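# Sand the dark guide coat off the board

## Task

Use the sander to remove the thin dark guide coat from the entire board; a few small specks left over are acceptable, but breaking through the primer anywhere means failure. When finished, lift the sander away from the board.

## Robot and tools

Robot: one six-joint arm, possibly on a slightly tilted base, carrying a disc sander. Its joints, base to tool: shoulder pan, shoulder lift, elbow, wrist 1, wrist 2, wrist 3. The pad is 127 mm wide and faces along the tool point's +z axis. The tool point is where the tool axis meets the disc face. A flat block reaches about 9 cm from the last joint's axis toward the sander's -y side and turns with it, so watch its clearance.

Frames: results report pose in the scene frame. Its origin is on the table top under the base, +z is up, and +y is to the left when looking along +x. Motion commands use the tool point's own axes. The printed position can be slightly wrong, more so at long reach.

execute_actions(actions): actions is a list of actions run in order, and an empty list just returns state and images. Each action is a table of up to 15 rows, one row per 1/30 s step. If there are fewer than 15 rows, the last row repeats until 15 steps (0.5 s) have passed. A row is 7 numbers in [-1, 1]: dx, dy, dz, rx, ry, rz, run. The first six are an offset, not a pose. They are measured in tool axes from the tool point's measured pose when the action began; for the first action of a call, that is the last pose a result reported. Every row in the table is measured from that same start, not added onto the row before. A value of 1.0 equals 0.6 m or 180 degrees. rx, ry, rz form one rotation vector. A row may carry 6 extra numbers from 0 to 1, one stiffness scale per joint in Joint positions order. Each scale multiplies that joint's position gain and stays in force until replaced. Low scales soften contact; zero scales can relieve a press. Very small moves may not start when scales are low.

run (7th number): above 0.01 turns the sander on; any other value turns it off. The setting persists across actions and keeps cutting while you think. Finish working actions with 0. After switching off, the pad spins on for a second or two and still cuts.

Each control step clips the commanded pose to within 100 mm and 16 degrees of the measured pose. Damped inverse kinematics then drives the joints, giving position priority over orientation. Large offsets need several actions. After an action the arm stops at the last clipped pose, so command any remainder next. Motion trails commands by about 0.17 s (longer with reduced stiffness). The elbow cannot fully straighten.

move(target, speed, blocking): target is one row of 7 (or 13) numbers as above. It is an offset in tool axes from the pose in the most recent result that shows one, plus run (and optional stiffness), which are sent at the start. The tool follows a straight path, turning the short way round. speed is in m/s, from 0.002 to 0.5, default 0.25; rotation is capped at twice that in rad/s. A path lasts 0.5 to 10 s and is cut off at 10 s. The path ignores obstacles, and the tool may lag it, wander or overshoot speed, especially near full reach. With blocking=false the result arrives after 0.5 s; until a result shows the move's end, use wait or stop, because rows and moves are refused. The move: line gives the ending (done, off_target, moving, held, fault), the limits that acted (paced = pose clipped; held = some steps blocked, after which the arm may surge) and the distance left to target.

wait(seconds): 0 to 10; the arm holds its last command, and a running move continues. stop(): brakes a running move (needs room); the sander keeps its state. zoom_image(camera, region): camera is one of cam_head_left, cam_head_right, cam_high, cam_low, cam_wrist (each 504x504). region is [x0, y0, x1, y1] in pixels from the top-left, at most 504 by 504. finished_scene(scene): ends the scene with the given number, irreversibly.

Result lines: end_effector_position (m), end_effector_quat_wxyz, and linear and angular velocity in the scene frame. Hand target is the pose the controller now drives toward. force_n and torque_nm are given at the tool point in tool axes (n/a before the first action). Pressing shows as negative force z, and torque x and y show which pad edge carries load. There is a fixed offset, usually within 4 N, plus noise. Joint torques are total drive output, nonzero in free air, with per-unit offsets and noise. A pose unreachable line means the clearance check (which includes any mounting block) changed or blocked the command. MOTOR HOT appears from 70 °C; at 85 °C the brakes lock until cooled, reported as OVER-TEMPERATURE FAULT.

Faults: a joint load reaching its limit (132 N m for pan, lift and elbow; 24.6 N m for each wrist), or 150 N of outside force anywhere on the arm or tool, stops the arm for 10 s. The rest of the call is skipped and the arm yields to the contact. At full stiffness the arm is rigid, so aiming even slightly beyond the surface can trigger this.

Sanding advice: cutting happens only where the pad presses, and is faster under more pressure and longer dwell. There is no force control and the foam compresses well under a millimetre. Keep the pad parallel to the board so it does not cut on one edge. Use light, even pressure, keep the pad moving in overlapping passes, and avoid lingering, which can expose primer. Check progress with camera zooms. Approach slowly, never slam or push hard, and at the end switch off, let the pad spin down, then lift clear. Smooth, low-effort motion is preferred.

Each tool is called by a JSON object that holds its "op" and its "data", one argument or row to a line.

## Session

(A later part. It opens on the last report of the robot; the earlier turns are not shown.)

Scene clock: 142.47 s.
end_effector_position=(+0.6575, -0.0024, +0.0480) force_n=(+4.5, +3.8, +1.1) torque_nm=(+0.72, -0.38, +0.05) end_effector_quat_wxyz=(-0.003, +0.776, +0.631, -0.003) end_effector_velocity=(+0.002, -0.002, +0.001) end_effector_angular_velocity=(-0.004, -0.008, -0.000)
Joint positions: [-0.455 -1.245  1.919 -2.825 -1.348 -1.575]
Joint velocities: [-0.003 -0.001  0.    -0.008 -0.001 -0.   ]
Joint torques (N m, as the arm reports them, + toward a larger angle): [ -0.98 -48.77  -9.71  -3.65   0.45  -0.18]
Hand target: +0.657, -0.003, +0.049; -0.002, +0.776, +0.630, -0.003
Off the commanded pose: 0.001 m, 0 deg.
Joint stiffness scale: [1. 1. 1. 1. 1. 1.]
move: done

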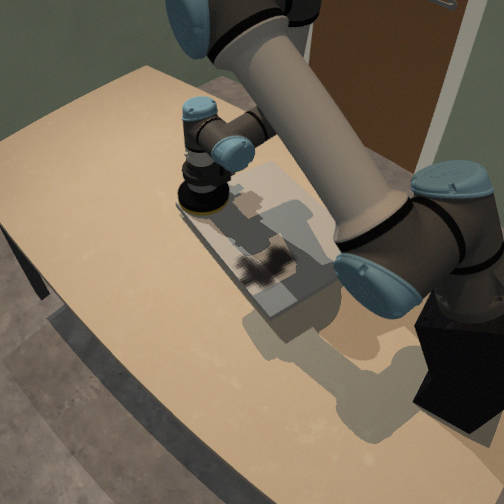

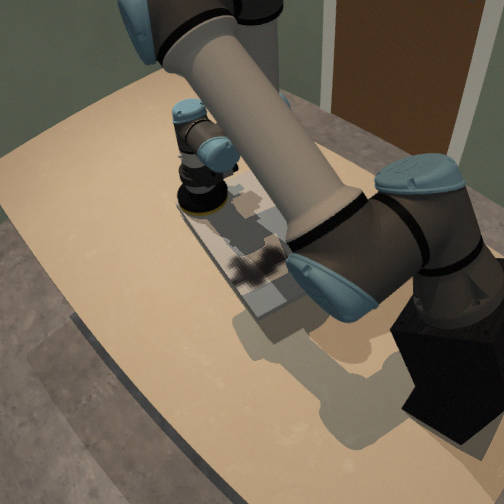

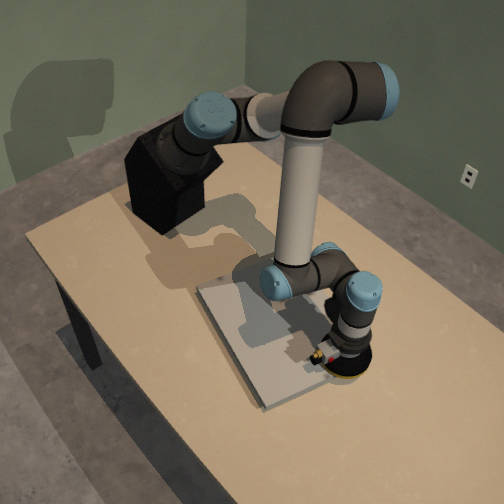

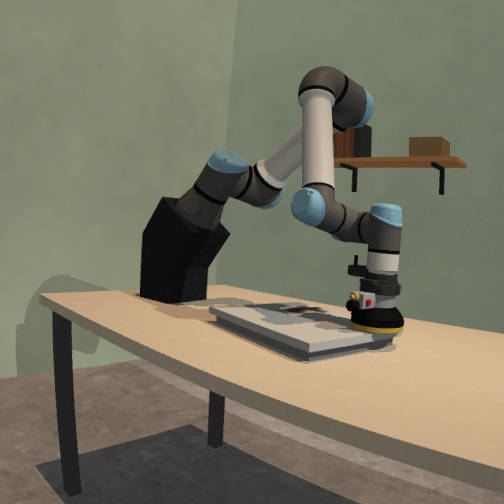

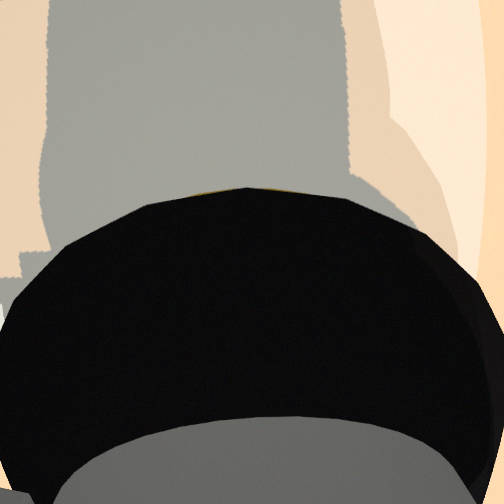

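{"op": "move", "data": {
  "target": [-0.054, -0.4397, 0.0277, 0.0057, 0.0023, 0.0024, 1],
  "speed": 0.25
}}

{"op": "wait", "data": {
  "seconds": 1.5
}}

{"op": "move", "data": {
  "target": [0.13, -0.011, 0.0133, 0.008, -0.0016, 0.001, 1],
  "speed": 0.14
}}

{"op": "wait", "data": {
  "seconds": 0.8
}}

{"op": "move", "data": {
  "target": [0.06, 0.0, -0.24, 0, 0, 0, 0],
  "speed": 0.3
}}

Scene clock: 155.47 s.
end_effector_position=(+0.4020, +0.0200, +0.0418) force_n=(-0.7, +0.0, -50.0) torque_nm=(+1.27, -0.21, -0.51) end_effector_quat_wxyz=(+0.001, +0.776, +0.631, +0.002) end_effector_velocity=(+0.001, +0.000, +0.000) end_effector_angular_velocity=(-0.002, -0.010, +0.006)
Joint positions: [-0.55  -1.175  2.592 -3.561 -1.292 -1.656]
Joint velocities: [ 0.     0.006  0.002 -0.018  0.001 -0.003]
Joint torques (N m, as the arm reports them, + toward a larger angle): [ 0.32 -8.54  2.2   3.41  0.    0.22]
Hand target: +0.392, +0.020, +0.034; -0.012, +0.779, +0.627, -0.006
Off the commanded pose: 0.012 m, 2 deg.
Joint stiffness scale: [1. 1. 1. 1. 1. 1.]
move: off_target

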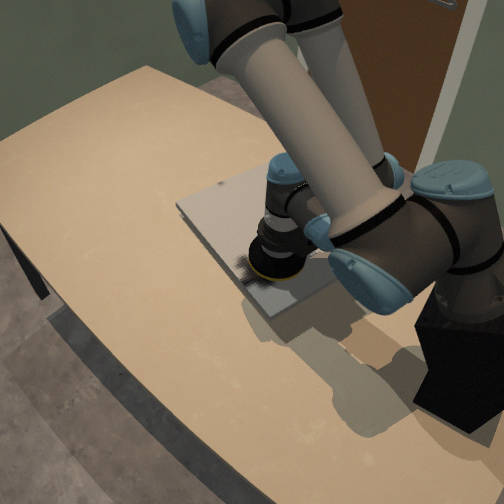

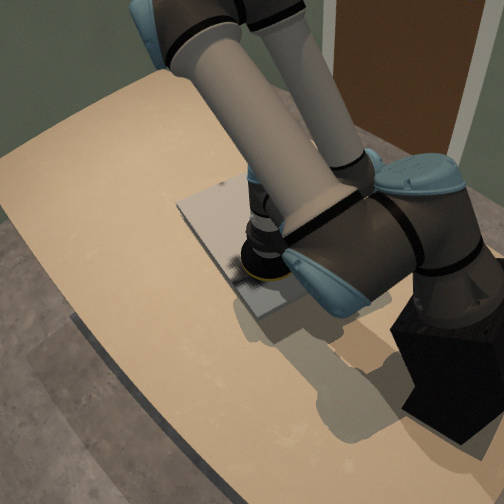

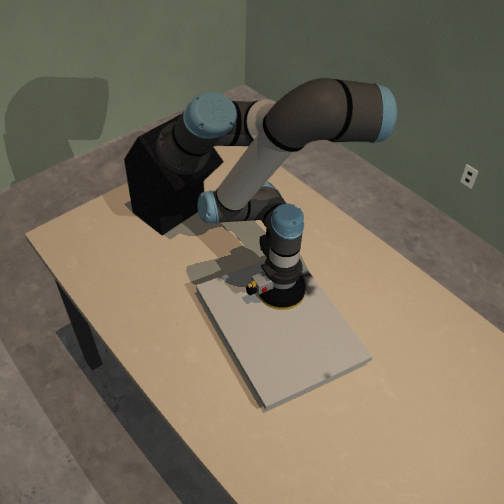

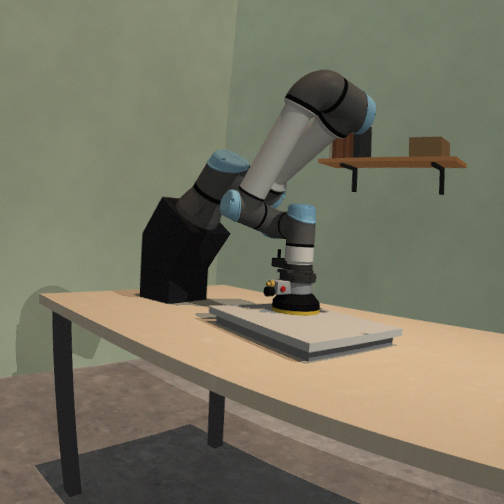

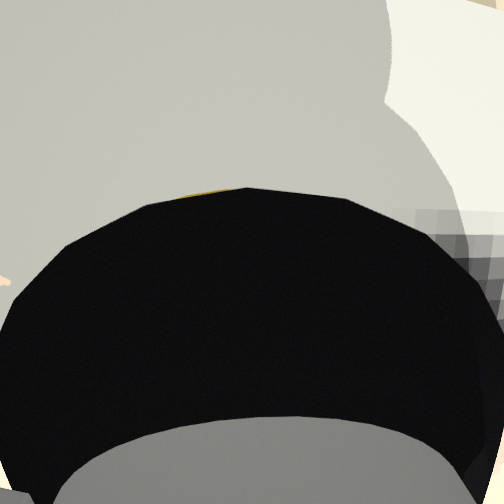

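Scene clock: 156.97 s.
end_effector_position=(+0.4020, +0.0200, +0.0418) force_n=(+9.7, +7.3, -50.0) torque_nm=(+0.55, -1.19, -0.09) end_effector_quat_wxyz=(+0.001, +0.775, +0.631, +0.003) end_effector_velocity=(+0.001, -0.000, +0.000) end_effector_angular_velocity=(-0.000, -0.003, +0.002)
Joint positions: [-0.551 -1.174  2.592 -3.563 -1.291 -1.656]
Joint velocities: [-0.     0.    -0.    -0.003  0.001 -0.002]
Joint torques (N m, as the arm reports them, + toward a larger angle): [ 1.47 -8.83  2.39  3.36 -0.3   0.37]
Hand target: +0.392, +0.020, +0.034; -0.012, +0.779, +0.627, -0.006
Off the commanded pose: 0.012 m, 2 deg.
Joint stiffness scale: [1. 1. 1. 1. 1. 1.]
wait: 1.50 s; no rest ("run" is on)

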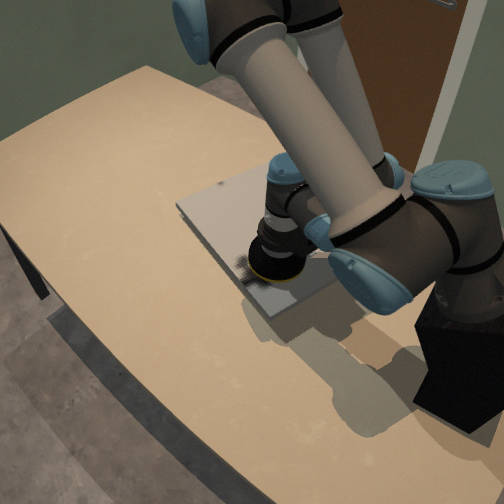

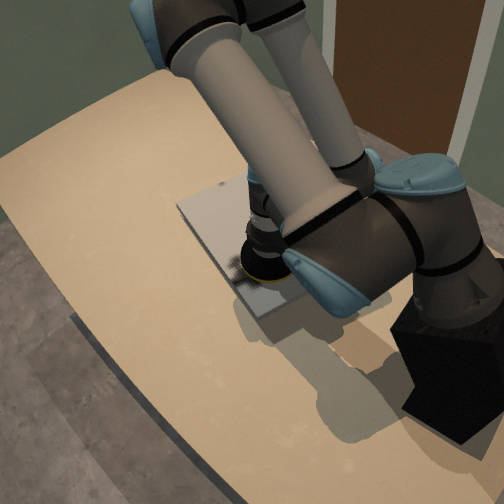

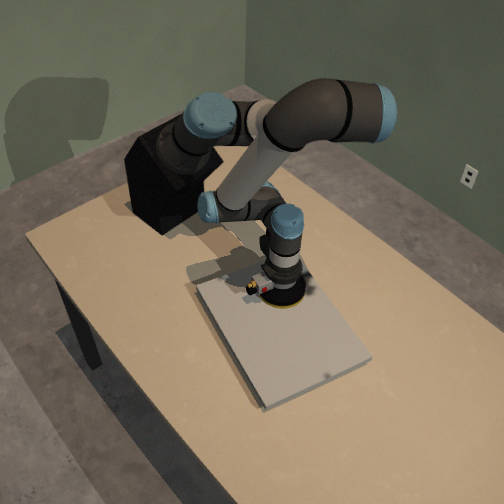

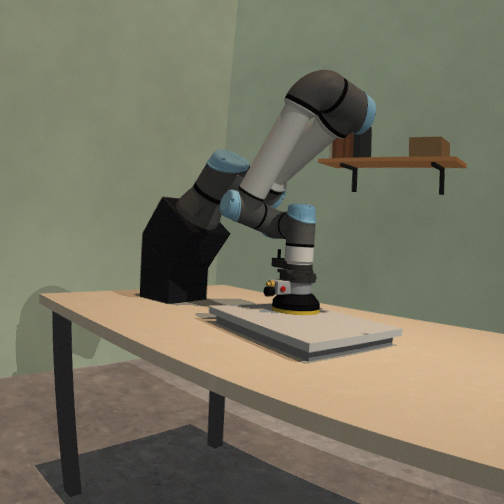

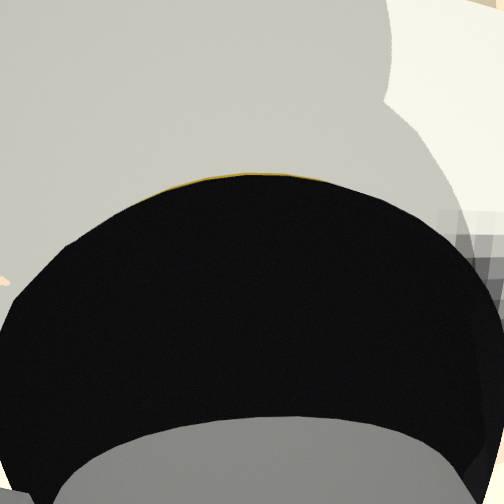

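Scene clock: 158.03 s.
end_effector_position=(+0.4176, +0.0979, +0.0416) force_n=(-8.1, -1.2, -50.0) torque_nm=(+0.77, +0.16, -0.05) end_effector_quat_wxyz=(+0.002, +0.775, +0.632, +0.002) end_effector_velocity=(-0.002, -0.003, -0.001) end_effector_angular_velocity=(-0.012, +0.010, -0.012)
Joint positions: [-0.305 -1.195  2.522 -3.516 -1.432 -1.451]
Joint velocities: [ 0.001 -0.002 -0.001  0.013 -0.014  0.011]
Joint torques (N m, as the arm reports them, + toward a larger angle): [  5.94 -14.92  -0.9    3.13   0.25   0.59]
Hand target: +0.411, +0.098, +0.034; -0.007, +0.776, +0.630, -0.007
Off the commanded pose: 0.010 m, 2 deg.
Joint stiffness scale: [1. 1. 1. 1. 1. 1.]
move: off_target

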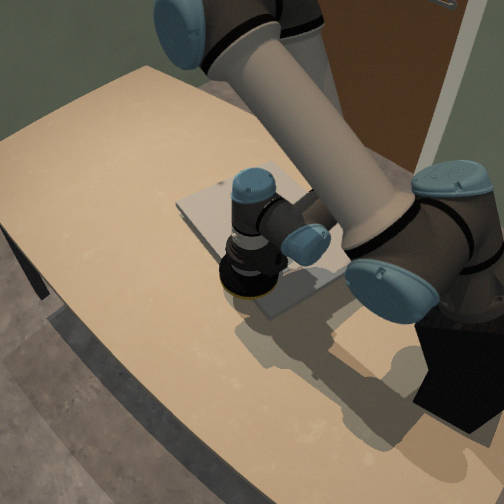

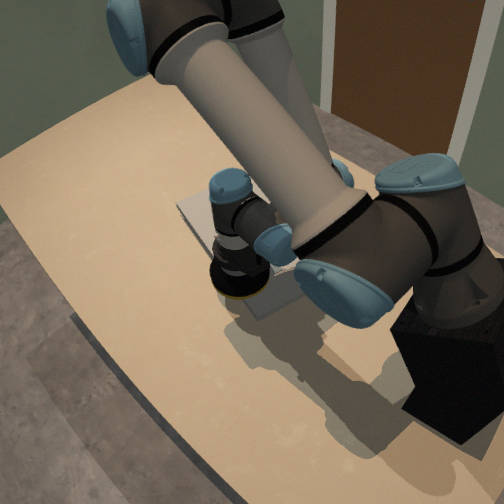

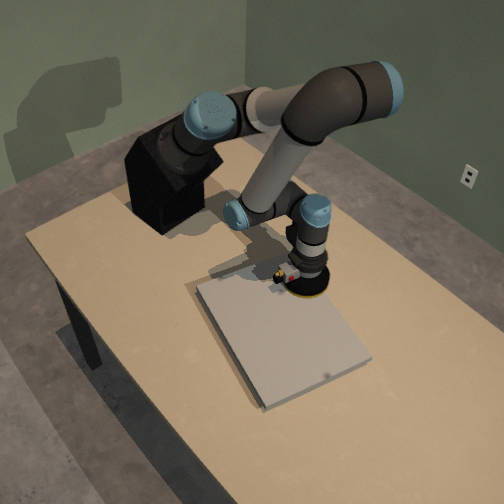

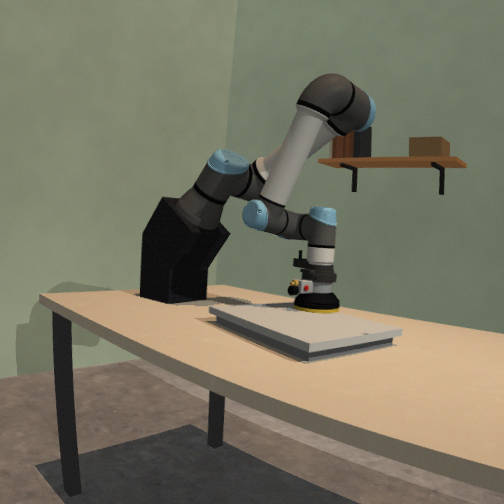

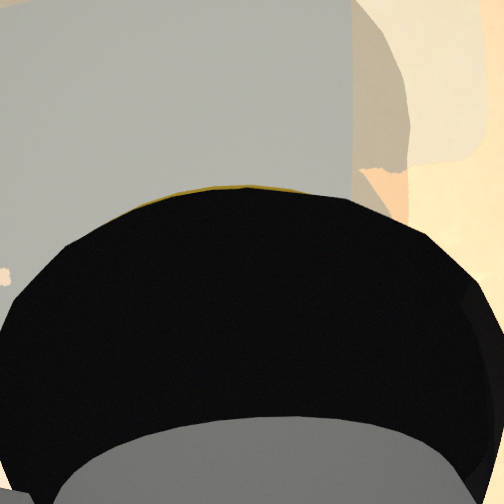

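Scene clock: 158.83 s.
end_effector_position=(+0.4175, +0.0977, +0.0416) force_n=(+0.4, +2.8, -50.0) torque_nm=(-0.44, -0.77, +0.00) end_effector_quat_wxyz=(+0.002, +0.775, +0.632, +0.001) end_effector_velocity=(-0.000, +0.001, -0.000) end_effector_angular_velocity=(+0.003, +0.001, -0.001)
Joint positions: [-0.305 -1.196  2.522 -3.514 -1.434 -1.449]
Joint velocities: [-0.    -0.     0.     0.001  0.003  0.001]
Joint torques (N m, as the arm reports them, + toward a larger angle): [  4.48 -15.25  -1.52   2.66   0.61   0.43]
Hand target: +0.411, +0.098, +0.034; -0.007, +0.776, +0.630, -0.007
Off the commanded pose: 0.010 m, 1 deg.
Joint stiffness scale: [1. 1. 1. 1. 1. 1.]
wait: 0.80 s; no rest ("run" is on)

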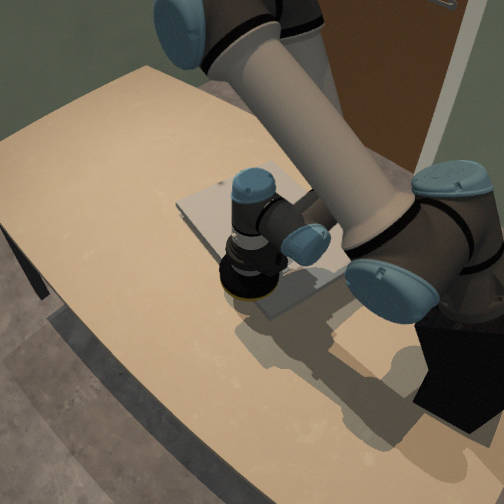

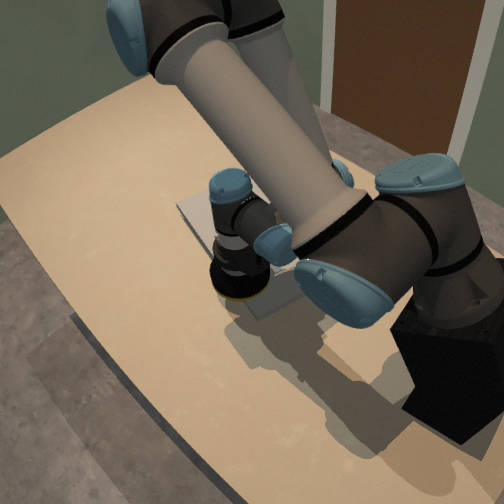

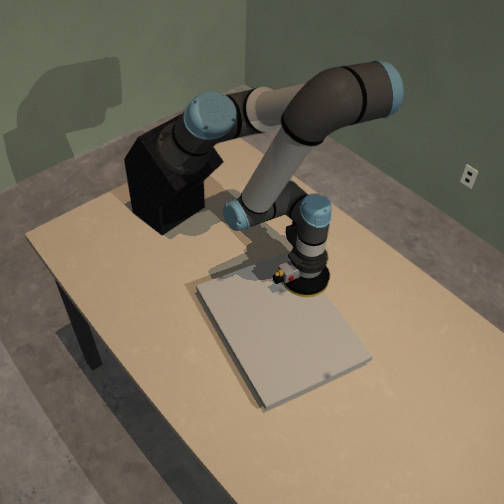

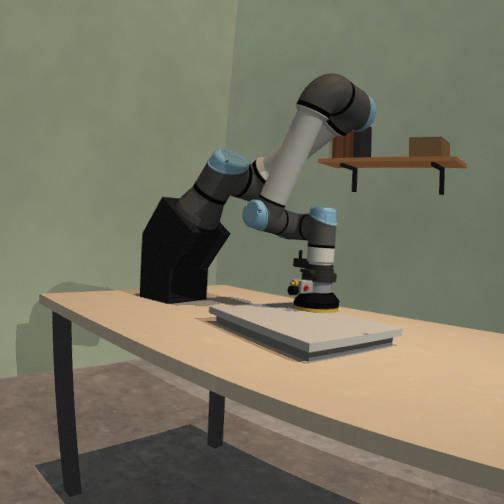

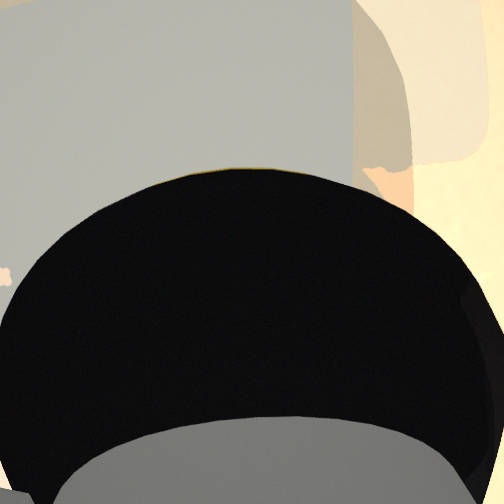

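Scene clock: 160.17 s.
end_effector_position=(+0.4220, +0.1339, +0.1846) force_n=(+2.5, +0.4, +2.6) torque_nm=(+0.06, -0.40, -0.09) end_effector_quat_wxyz=(+0.001, +0.775, +0.632, +0.001) end_effector_velocity=(-0.001, -0.000, -0.000) end_effector_angular_velocity=(-0.000, +0.008, -0.000)
Joint positions: [-0.242 -1.809  2.593 -2.975 -1.468 -1.399]
Joint velocities: [ 0.    -0.002 -0.002  0.011 -0.001 -0.001]
Joint torques (N m, as the arm reports them, + toward a larger angle): [  6.89 -27.63 -11.09  -2.96  -0.48  -0.16]
Hand target: +0.424, +0.133, +0.186; +0.003, +0.775, +0.632, +0.001
Off the commanded pose: 0.002 m, 0 deg.
Joint stiffness scale: [1. 1. 1. 1. 1. 1.]
move: done

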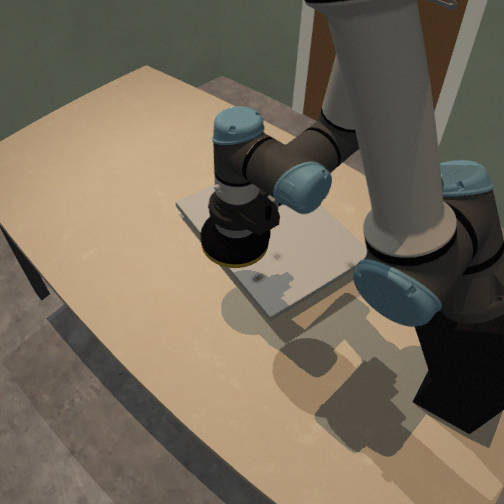

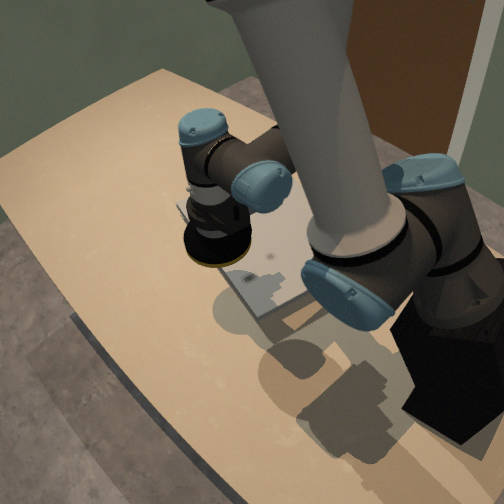

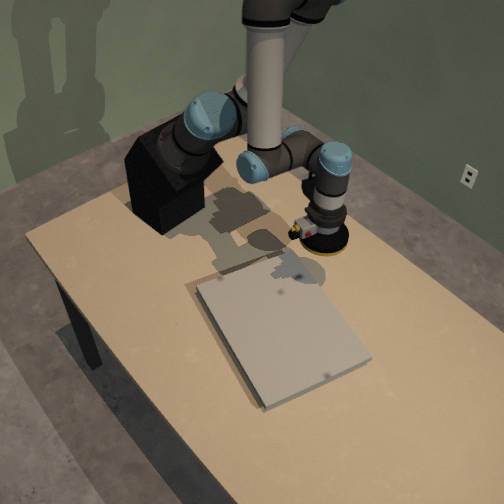

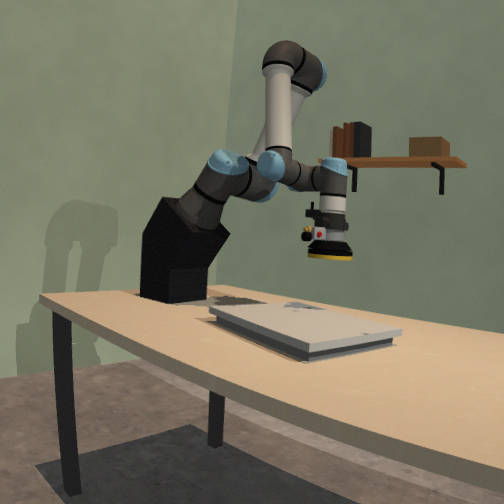

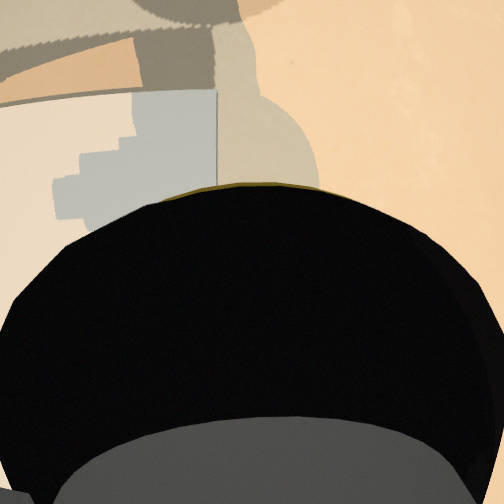

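{"op": "execute_actions", "data": {
  "actions": []
}}

{"op": "zoom_image", "data": {
  "camera": "cam_high",
  "region": [180, 230, 400, 420]
}}

{"op": "zoom_image", "data": {
  "camera": "cam_head_left",
  "region": [160, 140, 400, 360]
}}

Scene clock: 161.60 s.
end_effector_position=(+0.4218, +0.1339, +0.1845) force_n=(-1.3, +0.5, -2.1) torque_nm=(+0.03, +0.28, -0.16) end_effector_quat_wxyz=(+0.000, +0.775, +0.632, +0.000) end_effector_velocity=(-0.000, +0.000, -0.000) end_effector_angular_velocity=(+0.001, -0.000, -0.000)
Joint positions: [-0.242 -1.809  2.593 -2.974 -1.468 -1.399]
Joint velocities: [ 0.     0.     0.    -0.001  0.001  0.001]
Joint torques (N m, as the arm reports them, + toward a larger angle): [  6.73 -25.99 -10.83  -2.91  -0.45  -0.13]
Hand target: +0.424, +0.133, +0.186; +0.003, +0.775, +0.632, +0.001
Off the commanded pose: 0.002 m, 0 deg.
Joint stiffness scale: [1. 1. 1. 1. 1. 1.]

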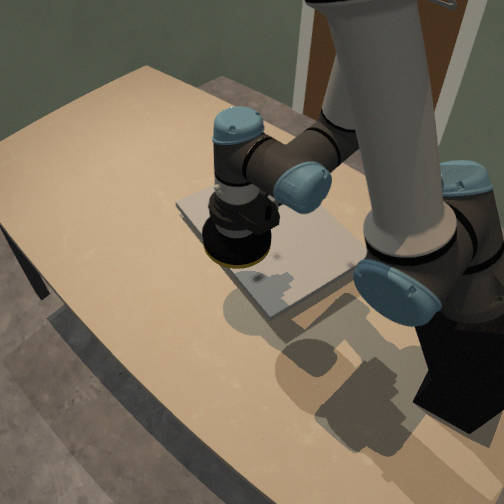

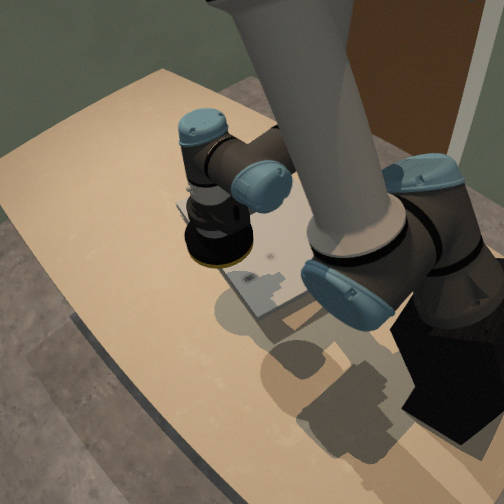

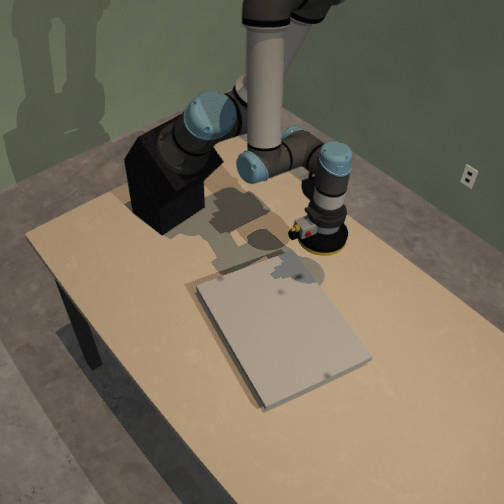

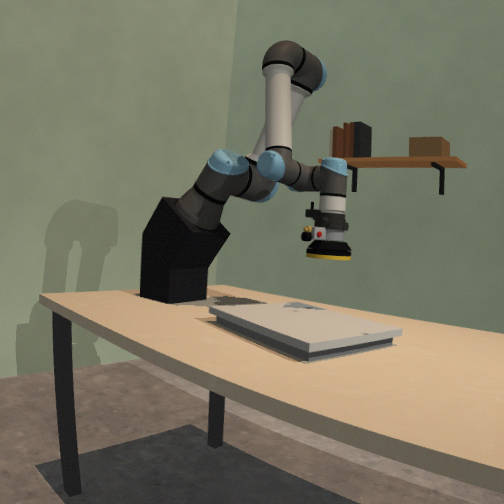

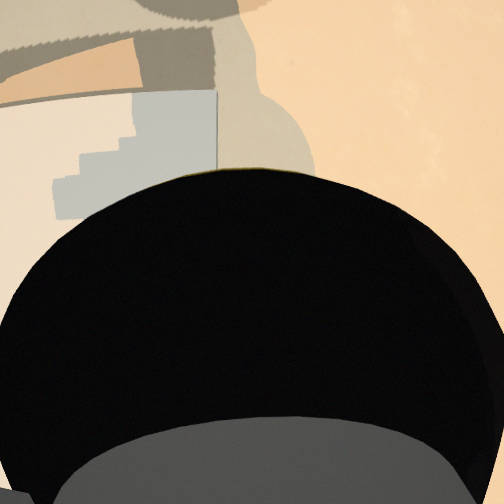

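Region (180, 230, 400, 420) of cam_high's 504x504 image, scaled by 2.291, with more detail than that image has; it fills the top 435 rows of this view, and the rest is white.

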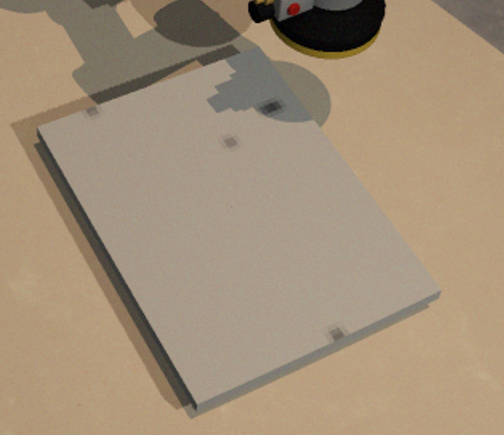

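Region (160, 140, 400, 360) of cam_head_left's 504x504 image, scaled by 2.100, with more detail than that image has; it fills the top 462 rows of this view, and the rest is white.

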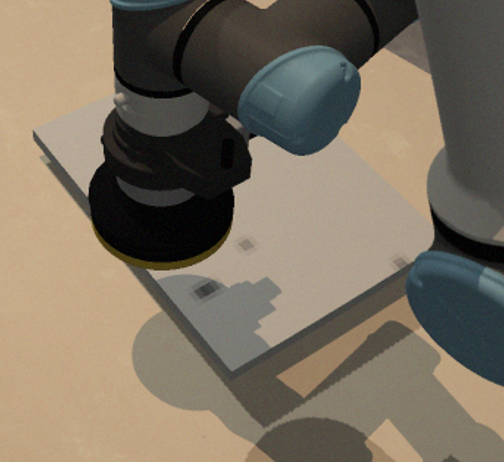

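{"op": "zoom_image", "data": {
  "camera": "cam_head_left",
  "region": [225, 235, 315, 315]
}}

{"op": "zoom_image", "data": {
  "camera": "cam_high",
  "region": [250, 250, 340, 320]
}}

Region (225, 235, 315, 315) of cam_head_left's 504x504 image, scaled by 5.600, with more detail than that image has.

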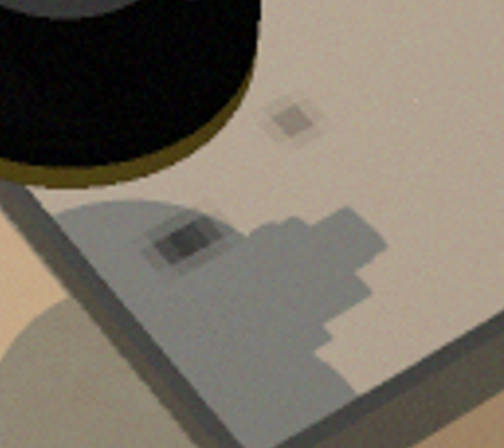

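Region (250, 250, 340, 320) of cam_high's 504x504 image, scaled by 5.600, with more detail than that image has.

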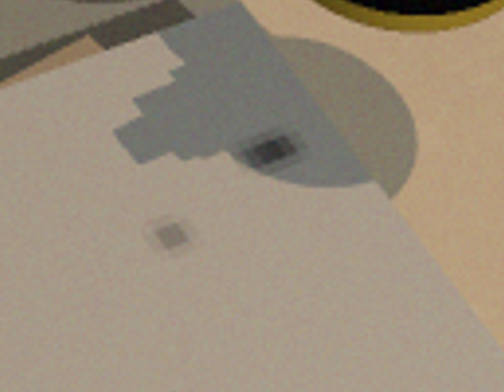

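{"op": "finished_scene", "data": {
  "scene": 2
}}

The scene is finished: the task was done.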